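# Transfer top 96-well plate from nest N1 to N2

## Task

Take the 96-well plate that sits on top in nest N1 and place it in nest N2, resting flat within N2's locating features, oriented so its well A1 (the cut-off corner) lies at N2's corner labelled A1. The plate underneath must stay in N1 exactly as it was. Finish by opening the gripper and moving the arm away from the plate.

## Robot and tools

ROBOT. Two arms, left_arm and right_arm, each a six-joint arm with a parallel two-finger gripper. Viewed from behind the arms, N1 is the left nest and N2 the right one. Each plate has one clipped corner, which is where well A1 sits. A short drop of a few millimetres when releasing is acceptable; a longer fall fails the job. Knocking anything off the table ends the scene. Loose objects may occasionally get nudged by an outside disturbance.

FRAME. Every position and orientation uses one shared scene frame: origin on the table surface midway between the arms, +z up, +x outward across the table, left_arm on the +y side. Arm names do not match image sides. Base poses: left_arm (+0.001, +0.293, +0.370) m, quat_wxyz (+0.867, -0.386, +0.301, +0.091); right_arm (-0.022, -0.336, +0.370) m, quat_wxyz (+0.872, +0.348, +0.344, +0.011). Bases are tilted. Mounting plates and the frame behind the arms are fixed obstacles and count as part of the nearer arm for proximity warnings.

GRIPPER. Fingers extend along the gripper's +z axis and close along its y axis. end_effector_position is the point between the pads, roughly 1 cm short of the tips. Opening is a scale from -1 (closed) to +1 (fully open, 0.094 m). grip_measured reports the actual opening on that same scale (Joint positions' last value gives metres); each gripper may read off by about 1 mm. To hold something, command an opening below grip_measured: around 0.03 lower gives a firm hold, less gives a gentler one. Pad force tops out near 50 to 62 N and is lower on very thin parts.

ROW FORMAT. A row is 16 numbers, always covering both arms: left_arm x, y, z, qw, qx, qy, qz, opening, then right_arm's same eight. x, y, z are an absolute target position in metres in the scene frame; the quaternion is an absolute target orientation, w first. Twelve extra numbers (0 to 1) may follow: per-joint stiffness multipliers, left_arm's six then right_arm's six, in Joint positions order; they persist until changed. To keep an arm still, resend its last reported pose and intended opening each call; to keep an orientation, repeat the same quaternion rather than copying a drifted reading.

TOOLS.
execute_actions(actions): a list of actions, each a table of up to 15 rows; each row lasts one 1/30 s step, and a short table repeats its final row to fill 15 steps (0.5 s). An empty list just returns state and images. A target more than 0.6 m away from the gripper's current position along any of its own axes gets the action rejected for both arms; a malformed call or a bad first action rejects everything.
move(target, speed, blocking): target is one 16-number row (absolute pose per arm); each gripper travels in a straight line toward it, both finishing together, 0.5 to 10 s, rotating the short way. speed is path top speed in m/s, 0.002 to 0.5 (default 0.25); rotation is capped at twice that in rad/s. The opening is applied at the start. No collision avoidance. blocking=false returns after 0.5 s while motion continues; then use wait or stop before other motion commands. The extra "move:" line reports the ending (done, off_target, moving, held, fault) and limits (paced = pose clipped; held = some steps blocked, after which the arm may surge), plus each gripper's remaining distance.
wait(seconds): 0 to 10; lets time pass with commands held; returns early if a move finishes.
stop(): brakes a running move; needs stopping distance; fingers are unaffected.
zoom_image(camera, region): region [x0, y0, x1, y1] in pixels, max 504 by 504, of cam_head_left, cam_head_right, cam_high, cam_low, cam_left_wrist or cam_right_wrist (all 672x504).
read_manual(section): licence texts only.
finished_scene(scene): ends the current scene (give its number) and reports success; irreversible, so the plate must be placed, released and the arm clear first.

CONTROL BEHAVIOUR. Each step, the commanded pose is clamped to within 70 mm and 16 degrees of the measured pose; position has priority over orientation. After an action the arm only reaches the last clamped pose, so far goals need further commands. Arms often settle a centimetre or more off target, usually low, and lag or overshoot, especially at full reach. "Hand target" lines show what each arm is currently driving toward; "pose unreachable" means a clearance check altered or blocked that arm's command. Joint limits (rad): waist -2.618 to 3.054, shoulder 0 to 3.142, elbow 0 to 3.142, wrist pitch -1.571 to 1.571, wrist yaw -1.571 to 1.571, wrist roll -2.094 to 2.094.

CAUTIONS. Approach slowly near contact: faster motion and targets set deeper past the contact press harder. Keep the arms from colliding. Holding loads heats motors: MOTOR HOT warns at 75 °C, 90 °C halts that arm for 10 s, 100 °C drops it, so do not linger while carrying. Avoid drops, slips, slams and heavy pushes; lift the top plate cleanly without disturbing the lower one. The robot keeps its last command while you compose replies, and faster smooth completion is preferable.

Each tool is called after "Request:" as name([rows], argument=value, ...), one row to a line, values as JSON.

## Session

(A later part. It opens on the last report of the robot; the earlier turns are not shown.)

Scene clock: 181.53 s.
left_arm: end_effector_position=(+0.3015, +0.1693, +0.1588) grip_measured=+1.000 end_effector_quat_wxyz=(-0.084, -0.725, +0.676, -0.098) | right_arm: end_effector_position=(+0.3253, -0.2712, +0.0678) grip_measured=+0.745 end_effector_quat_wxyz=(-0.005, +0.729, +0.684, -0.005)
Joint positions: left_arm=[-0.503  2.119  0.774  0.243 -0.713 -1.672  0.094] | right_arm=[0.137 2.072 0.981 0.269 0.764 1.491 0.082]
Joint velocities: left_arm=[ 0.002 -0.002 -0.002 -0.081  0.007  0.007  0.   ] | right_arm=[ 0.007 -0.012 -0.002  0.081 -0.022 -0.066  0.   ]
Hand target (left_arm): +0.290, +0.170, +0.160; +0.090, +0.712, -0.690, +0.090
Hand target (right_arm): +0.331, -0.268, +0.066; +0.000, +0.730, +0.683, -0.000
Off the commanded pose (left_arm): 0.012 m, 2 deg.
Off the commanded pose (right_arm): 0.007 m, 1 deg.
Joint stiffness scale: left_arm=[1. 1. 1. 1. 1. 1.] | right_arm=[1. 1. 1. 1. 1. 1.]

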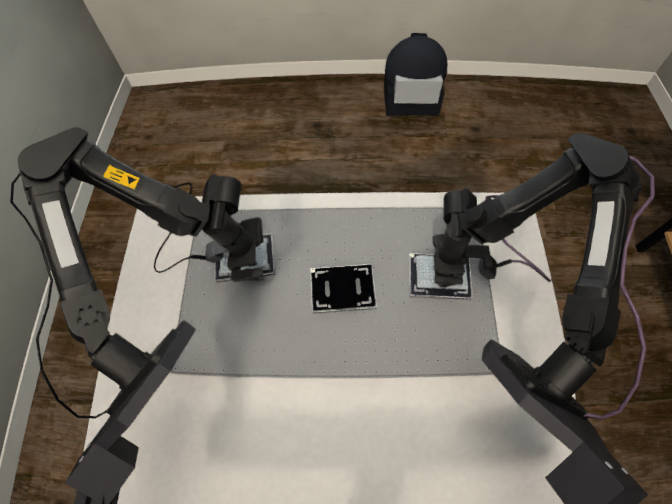

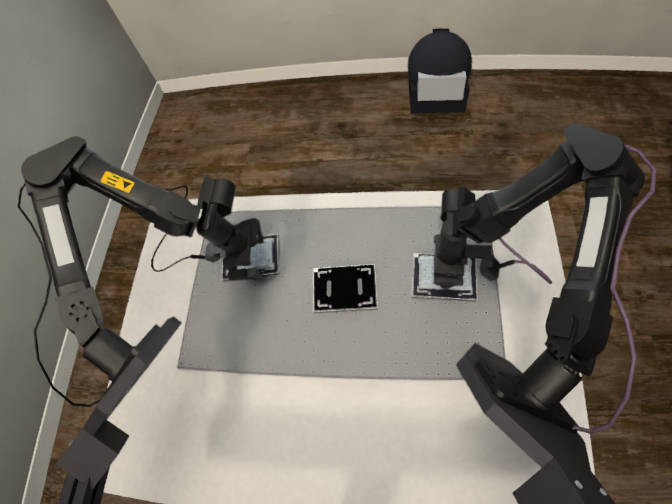

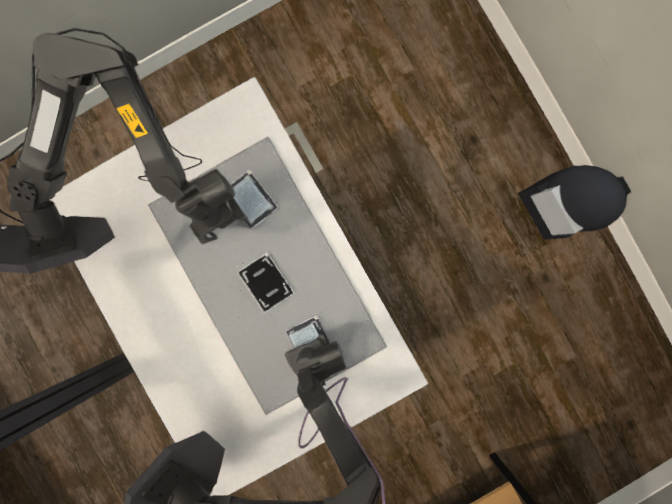

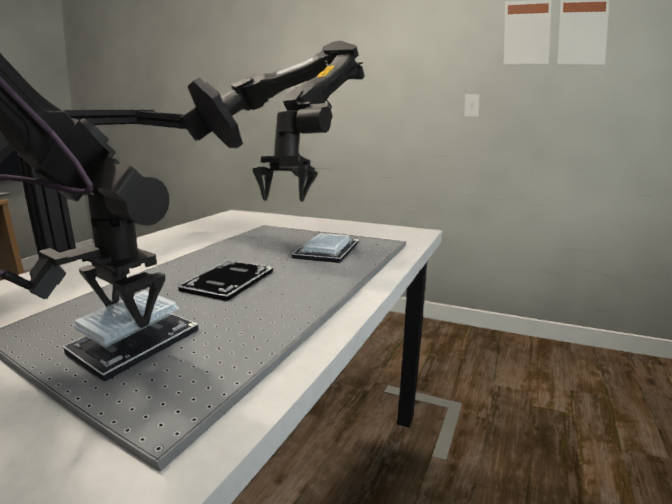

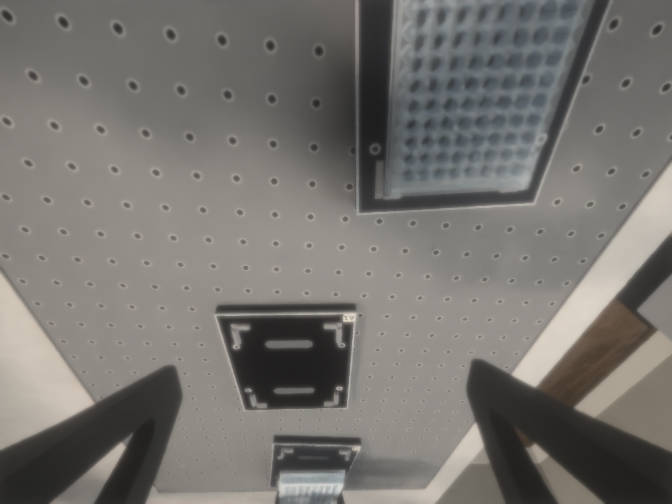

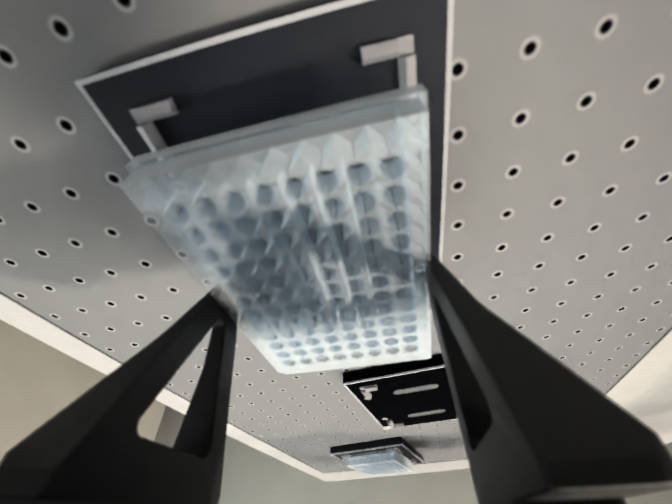

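Request:
execute_actions([
  [[0.29,0.17,0.16,0.09,0.712,-0.69,0.09,1,0.3312,-0.2681,0.065,0.0003,0.7302,0.6828,0.0002,0.71],[0.29,0.17,0.16,0.09,0.712,-0.69,0.09,1,0.3314,-0.2682,0.064,0.0005,0.7304,0.6825,0.0004,0.71],[0.29,0.17,0.16,0.09,0.712,-0.69,0.09,1,0.3315,-0.2683,0.063,0.0008,0.7306,0.6823,0.0006,0.71],[0.29,0.17,0.16,0.09,0.712,-0.69,0.09,1,0.3317,-0.2684,0.062,0.0011,0.7308,0.6821,0.0008,0.71],[0.29,0.17,0.16,0.09,0.712,-0.69,0.09,1,0.3319,-0.2685,0.061,0.0014,0.731,0.6819,0.001,0.71],[0.29,0.17,0.16,0.09,0.712,-0.69,0.09,1,0.3321,-0.2685,0.06,0.0016,0.7313,0.6816,0.0012,0.71],[0.29,0.17,0.16,0.09,0.712,-0.69,0.09,1,0.3323,-0.2686,0.059,0.0019,0.7315,0.6814,0.0014,0.71],[0.29,0.17,0.16,0.09,0.712,-0.69,0.09,1,0.3325,-0.2687,0.058,0.0022,0.7317,0.6812,0.0016,0.71],[0.29,0.17,0.16,0.09,0.712,-0.69,0.09,1,0.3326,-0.2688,0.057,0.0025,0.7319,0.681,0.0018,0.71],[0.29,0.17,0.16,0.09,0.712,-0.69,0.09,1,0.3328,-0.2689,0.056,0.0027,0.7321,0.6807,0.002,0.71],[0.29,0.17,0.16,0.09,0.712,-0.69,0.09,1,0.333,-0.269,0.055,0.003,0.7323,0.6805,0.0022,0.71]],
])

Request:
wait(seconds=0.2)

Scene clock: 190.93 s.
left_arm: end_effector_position=(+0.3015, +0.1693, +0.1588) grip_measured=+1.000 end_effector_quat_wxyz=(-0.084, -0.725, +0.676, -0.098) | right_arm: end_effector_position=(+0.3256, -0.2720, +0.0565) grip_measured=+0.745 end_effector_quat_wxyz=(-0.003, +0.731, +0.682, -0.005)
Joint positions: left_arm=[-0.503  2.119  0.774  0.243 -0.713 -1.672  0.094] | right_arm=[0.114 2.104 0.998 0.301 0.75  1.471 0.082]
Joint velocities: left_arm=[-0.002  0.002  0.007 -0.051 -0.007  0.022  0.   ] | right_arm=[-0.007  0.002 -0.007 -0.007 -0.037  0.022  0.   ]
Hand target (left_arm): +0.290, +0.170, +0.160; +0.090, +0.712, -0.690, +0.090
Hand target (right_arm): +0.333, -0.269, +0.055; +0.003, +0.732, +0.681, +0.002
Off the commanded pose (left_arm): 0.012 m, 2 deg.
Off the commanded pose (right_arm): 0.008 m, 1 deg.
Joint stiffness scale: left_arm=[1. 1. 1. 1. 1. 1.] | right_arm=[1. 1. 1. 1. 1. 1.]

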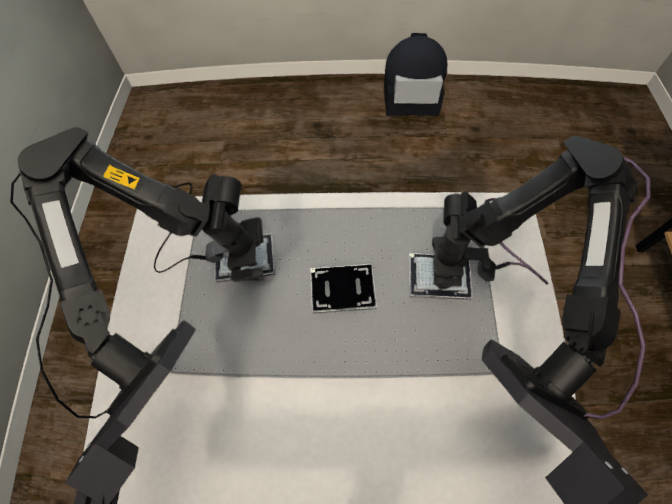

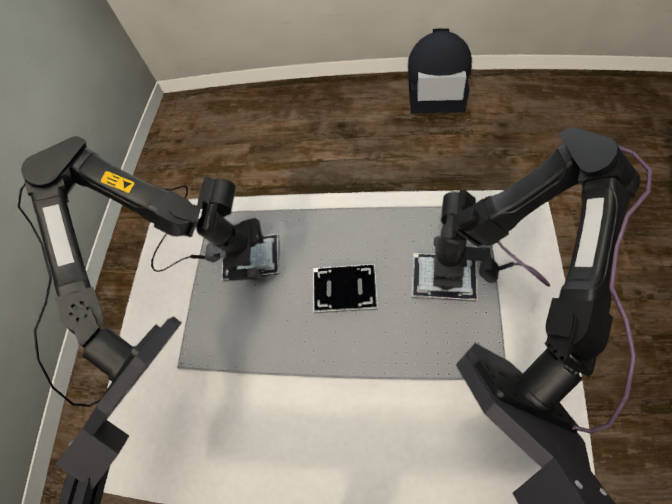

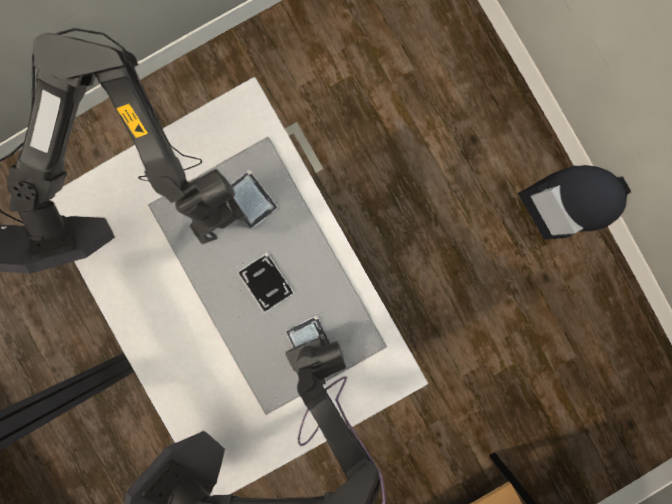

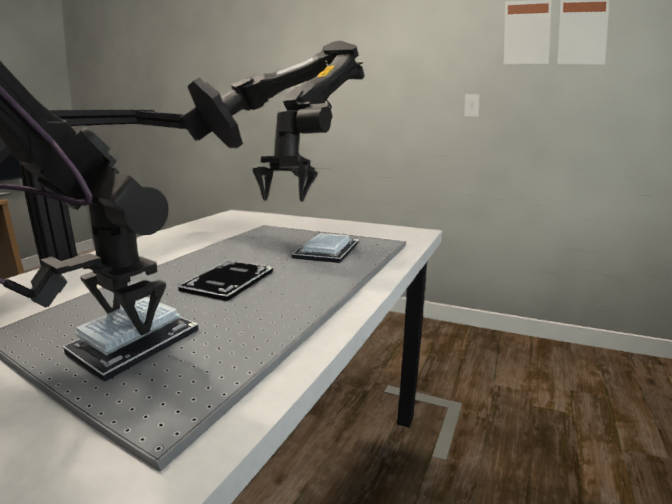

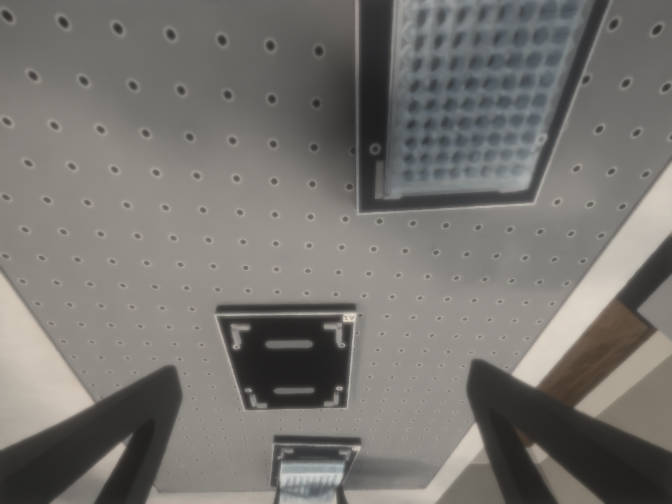

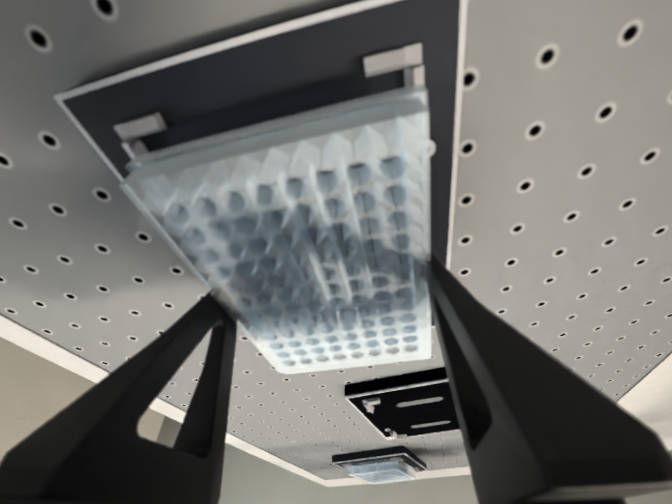

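Scene clock: 191.13 s.
left_arm: end_effector_position=(+0.3015, +0.1693, +0.1588) grip_measured=+1.000 end_effector_quat_wxyz=(-0.084, -0.725, +0.676, -0.098) | right_arm: end_effector_position=(+0.3265, -0.2719, +0.0564) grip_measured=+0.745 end_effector_quat_wxyz=(-0.003, +0.731, +0.682, -0.004)
Joint positions: left_arm=[-0.503  2.119  0.774  0.243 -0.713 -1.672  0.094] | right_arm=[0.114 2.104 0.998 0.306 0.748 1.468 0.082]
Joint velocities: left_arm=[ 0.017  0.007 -0.007 -0.007 -0.022 -0.037  0.   ] | right_arm=[0.007 0.017 0.007 0.022 0.037 0.022 0.001]
Hand target (left_arm): +0.290, +0.170, +0.160; +0.090, +0.712, -0.690, +0.090
Hand target (right_arm): +0.333, -0.269, +0.055; +0.003, +0.732, +0.681, +0.002
Off the commanded pose (left_arm): 0.012 m, 2 deg.
Off the commanded pose (right_arm): 0.007 m, 1 deg.
Joint stiffness scale: left_arm=[1. 1. 1. 1. 1. 1.] | right_arm=[1. 1. 1. 1. 1. 1.]
wait: 0.20 s; at rest by 0.17 s

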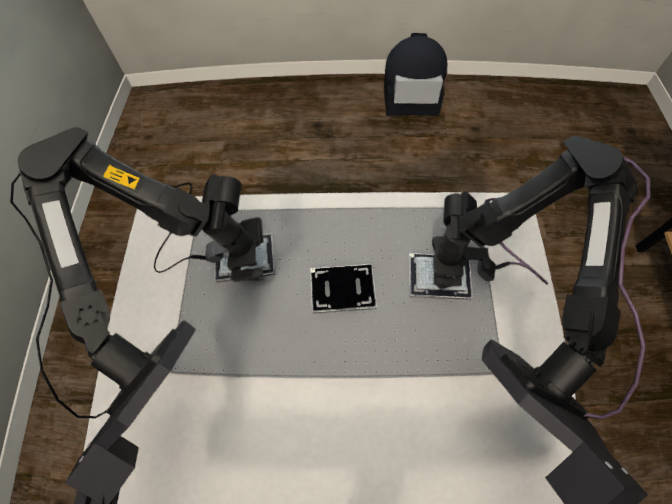

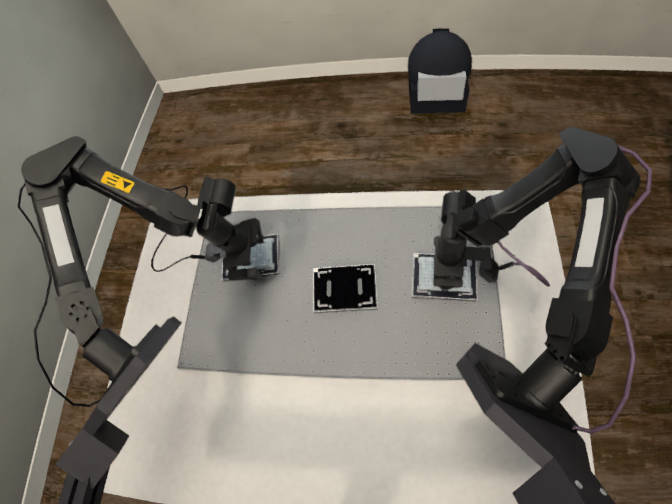

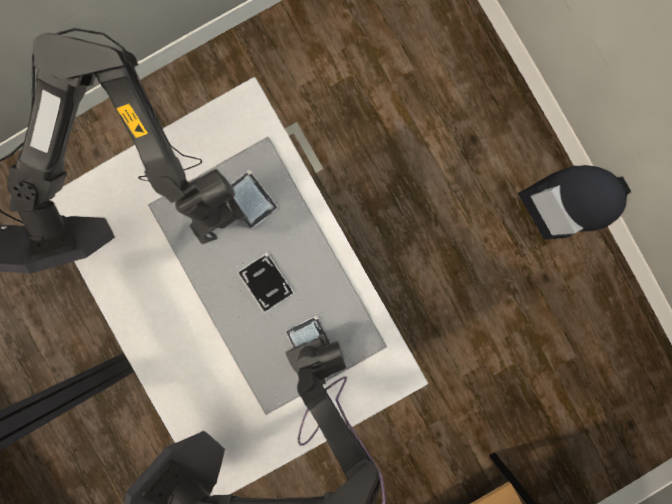

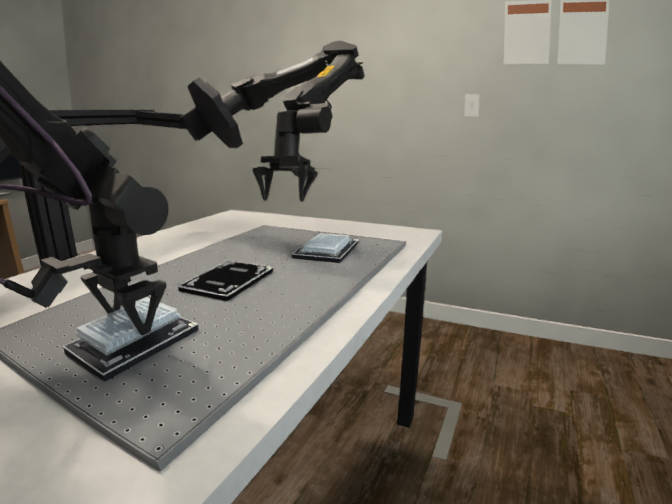

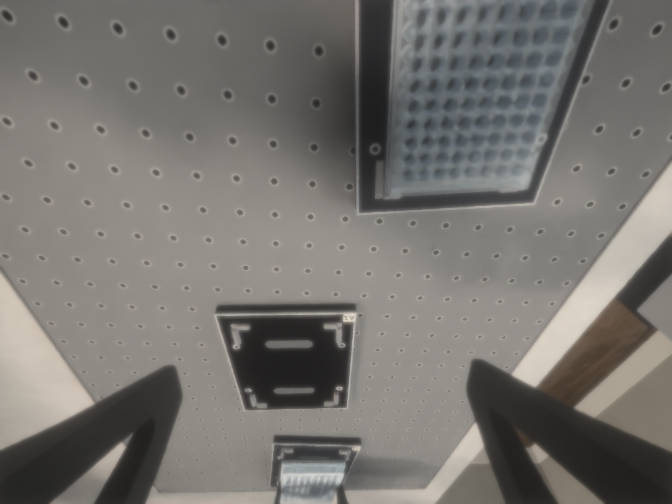

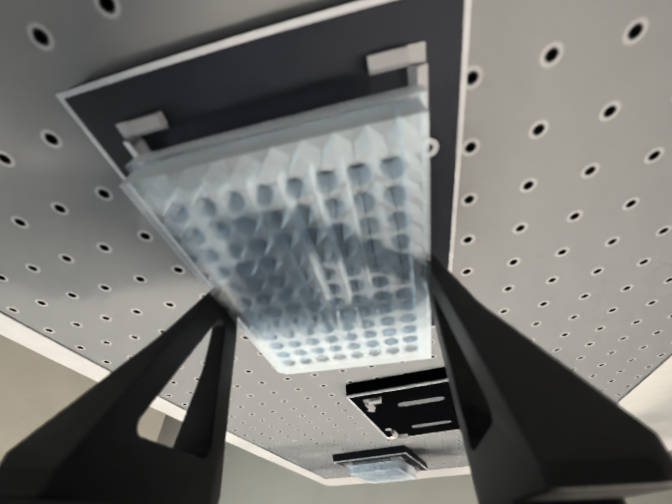

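Request:
zoom_image(camera="cam_right_wrist", region=[350, 20, 490, 170])

Request:
zoom_image(camera="cam_right_wrist", region=[40, 70, 210, 230])

Region (350, 20, 490, 170) of cam_right_wrist's 672x504 image, scaled by 3.360, with more detail than that image has; it fills the left 470 columns of this view, and the rest is white.

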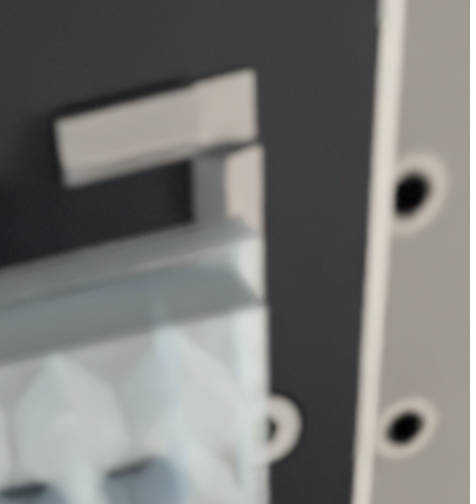

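Region (40, 70, 210, 230) of cam_right_wrist's 672x504 image, scaled by 2.965, with more detail than that image has; it fills the top 474 rows of this view, and the rest is white.

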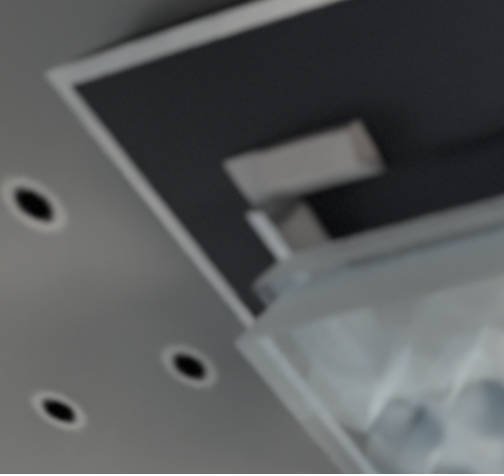

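Request:
execute_actions([
  [[0.29,0.17,0.16,0.09,0.712,-0.69,0.09,1,0.3332,-0.2692,0.0542,0.0032,0.7326,0.6802,0.0021,0.71],[0.29,0.17,0.16,0.09,0.712,-0.69,0.09,1,0.3335,-0.2695,0.0534,0.0035,0.7328,0.6799,0.0021,0.71],[0.29,0.17,0.16,0.09,0.712,-0.69,0.09,1,0.3338,-0.2698,0.0527,0.0037,0.7331,0.6796,0.002,0.71],[0.29,0.17,0.16,0.09,0.712,-0.69,0.09,1,0.334,-0.27,0.0519,0.004,0.7334,0.6794,0.002,0.71],[0.29,0.17,0.16,0.09,0.712,-0.69,0.09,1,0.3343,-0.2703,0.0511,0.0042,0.7336,0.6791,0.0019,0.71],[0.29,0.17,0.16,0.09,0.712,-0.69,0.09,1,0.3345,-0.2705,0.0503,0.0044,0.7339,0.6788,0.0018,0.71],[0.29,0.17,0.16,0.09,0.712,-0.69,0.09,1,0.3348,-0.2708,0.0496,0.0047,0.7341,0.6785,0.0018,0.71],[0.29,0.17,0.16,0.09,0.712,-0.69,0.09,1,0.335,-0.271,0.0488,0.0049,0.7344,0.6782,0.0017,0.71]],
])

Scene clock: 195.63 s.
left_arm: end_effector_position=(+0.3015, +0.1693, +0.1588) grip_measured=+1.000 end_effector_quat_wxyz=(-0.084, -0.725, +0.676, -0.098) | right_arm: end_effector_position=(+0.3294, -0.2742, +0.0504) grip_measured=+0.745 end_effector_quat_wxyz=(-0.000, +0.734, +0.679, -0.003)
Joint positions: left_arm=[-0.503  2.119  0.774  0.243 -0.713 -1.672  0.094] | right_arm=[0.101 2.118 1.014 0.318 0.741 1.46  0.082]
Joint velocities: left_arm=[-0.012  0.017  0.012  0.007 -0.051  0.066  0.   ] | right_arm=[-0.022 -0.007 -0.017 -0.022  0.007  0.007 -0.   ]
Hand target (left_arm): +0.290, +0.170, +0.160; +0.090, +0.712, -0.690, +0.090
Hand target (right_arm): +0.335, -0.271, +0.049; +0.005, +0.735, +0.678, +0.001
Off the commanded pose (left_arm): 0.012 m, 2 deg.
Off the commanded pose (right_arm): 0.007 m, 1 deg.
Joint stiffness scale: left_arm=[1. 1. 1. 1. 1. 1.] | right_arm=[1. 1. 1. 1. 1. 1.]

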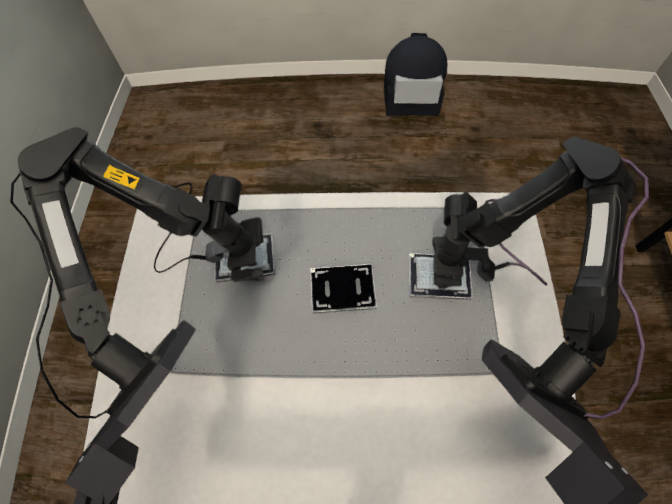

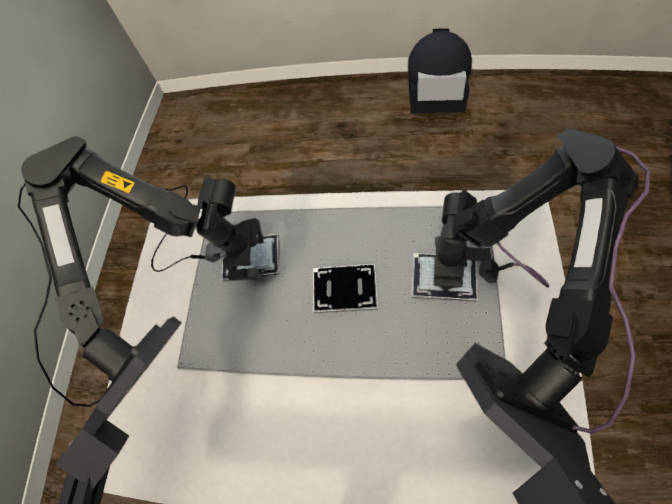

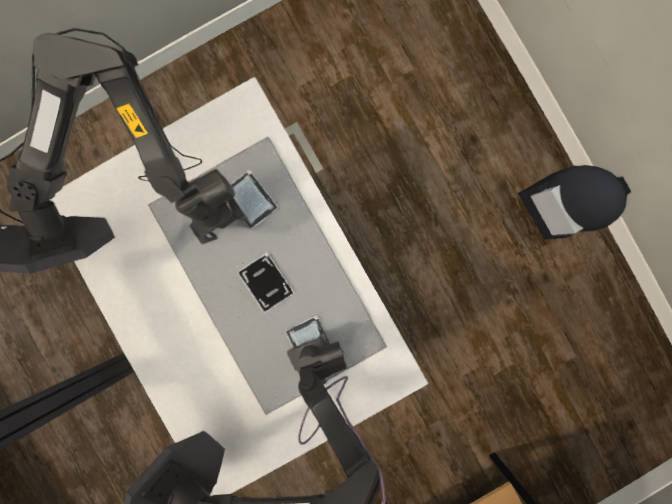

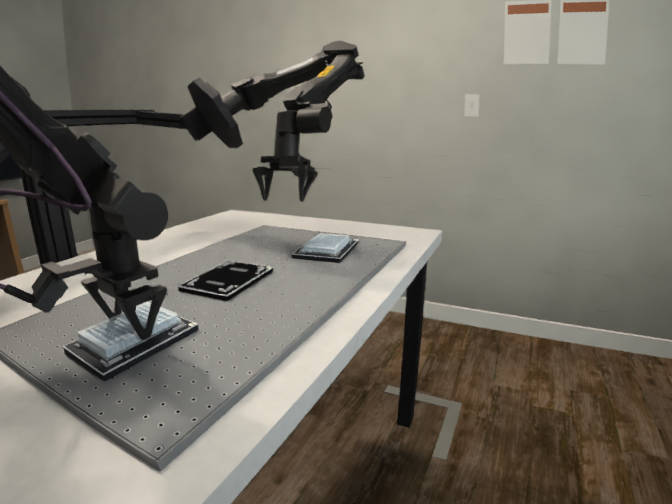

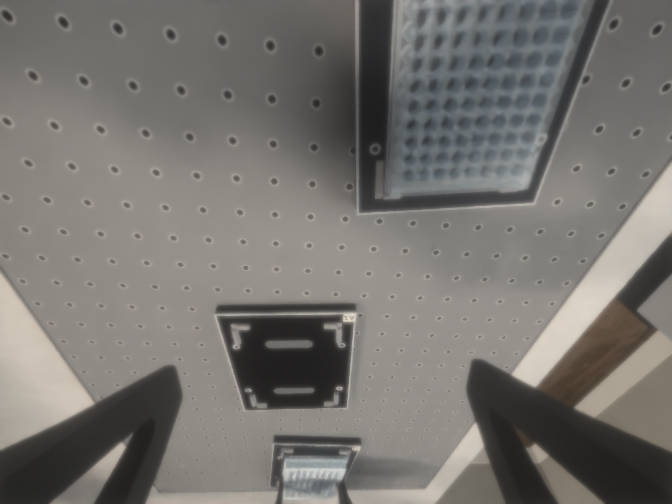

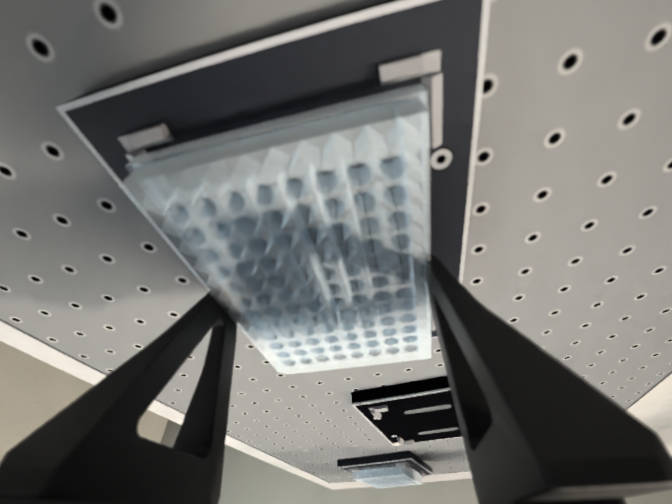

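Request:
execute_actions(actions=[])

Request:
zoom_image(camera="cam_right_wrist", region=[360, 30, 500, 180])

Request:
zoom_image(camera="cam_right_wrist", region=[40, 80, 210, 240])

Scene clock: 196.00 s.
left_arm: end_effector_position=(+0.3015, +0.1693, +0.1588) grip_measured=+1.000 end_effector_quat_wxyz=(-0.084, -0.725, +0.676, -0.098) | right_arm: end_effector_position=(+0.3297, -0.2742, +0.0504) grip_measured=+0.745 end_effector_quat_wxyz=(+0.000, +0.734, +0.679, -0.003)
Joint positions: left_arm=[-0.503  2.119  0.774  0.243 -0.713 -1.672  0.094] | right_arm=[0.101 2.118 1.014 0.319 0.741 1.459 0.082]
Joint velocities: left_arm=[ 0.032 -0.002 -0.002  0.037  0.051 -0.066  0.   ] | right_arm=[ 0.002  0.002 -0.012  0.007  0.022  0.007 -0.   ]
Hand target (left_arm): +0.290, +0.170, +0.160; +0.090, +0.712, -0.690, +0.090
Hand target (right_arm): +0.335, -0.271, +0.049; +0.005, +0.735, +0.678, +0.002
Off the commanded pose (left_arm): 0.012 m, 2 deg.
Off the commanded pose (right_arm): 0.006 m, 1 deg.
Joint stiffness scale: left_arm=[1. 1. 1. 1. 1. 1.] | right_arm=[1. 1. 1. 1. 1. 1.]

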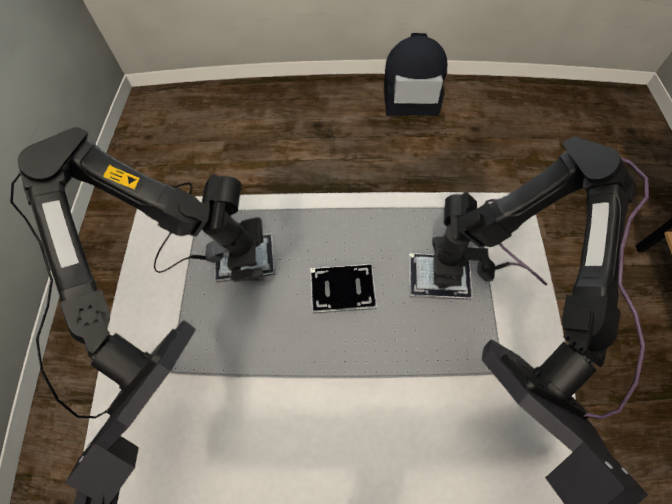

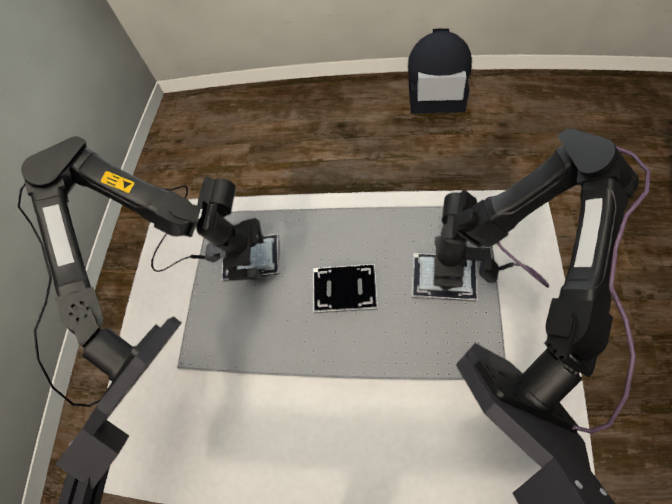

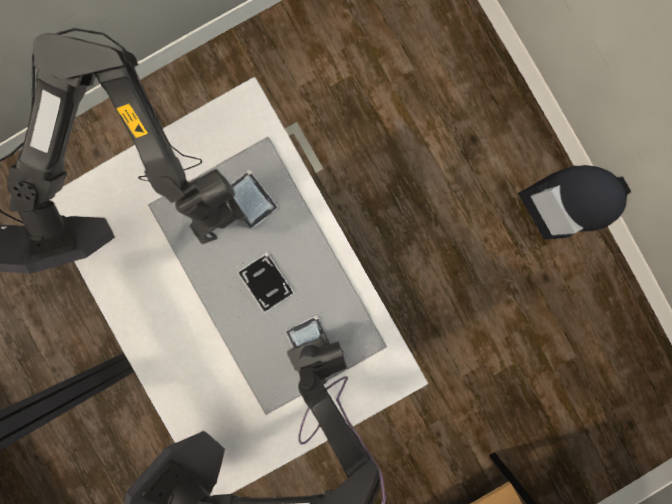

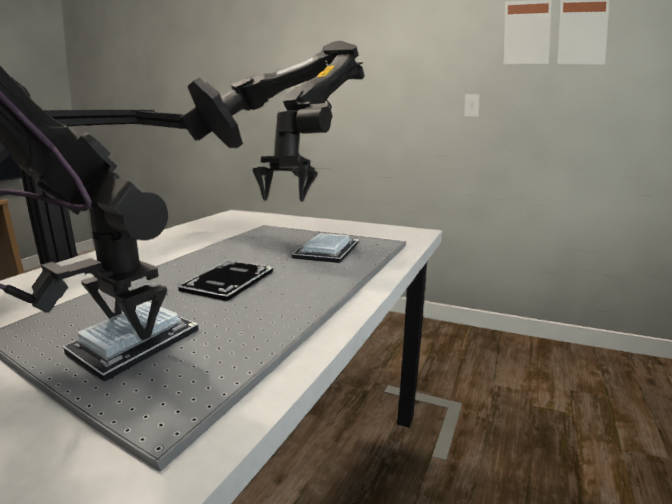

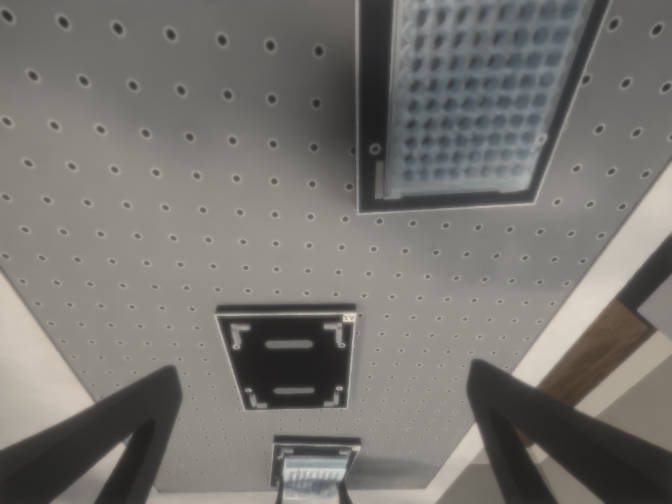

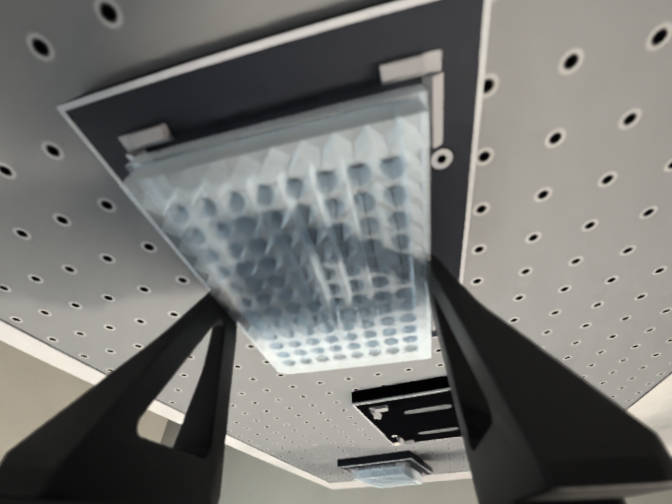

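Region (360, 30, 500, 180) of cam_right_wrist's 672x504 image, scaled by 3.360, with more detail than that image has; it fills the left 470 columns of this view, and the rest is white.

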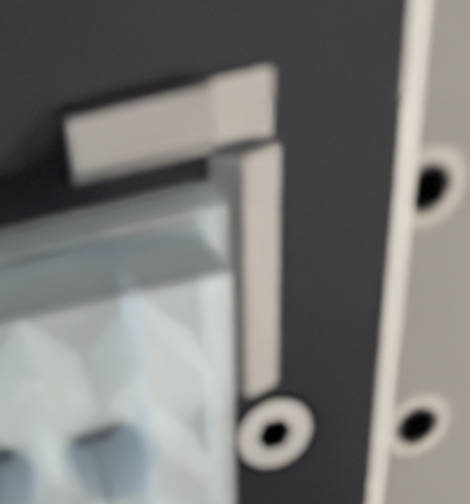

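Region (40, 80, 210, 240) of cam_right_wrist's 672x504 image, scaled by 2.965, with more detail than that image has; it fills the top 474 rows of this view, and the rest is white.

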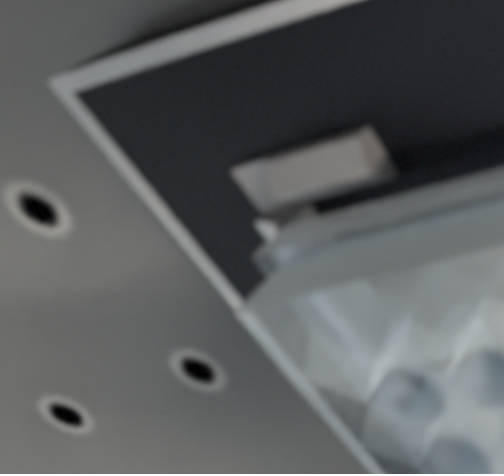

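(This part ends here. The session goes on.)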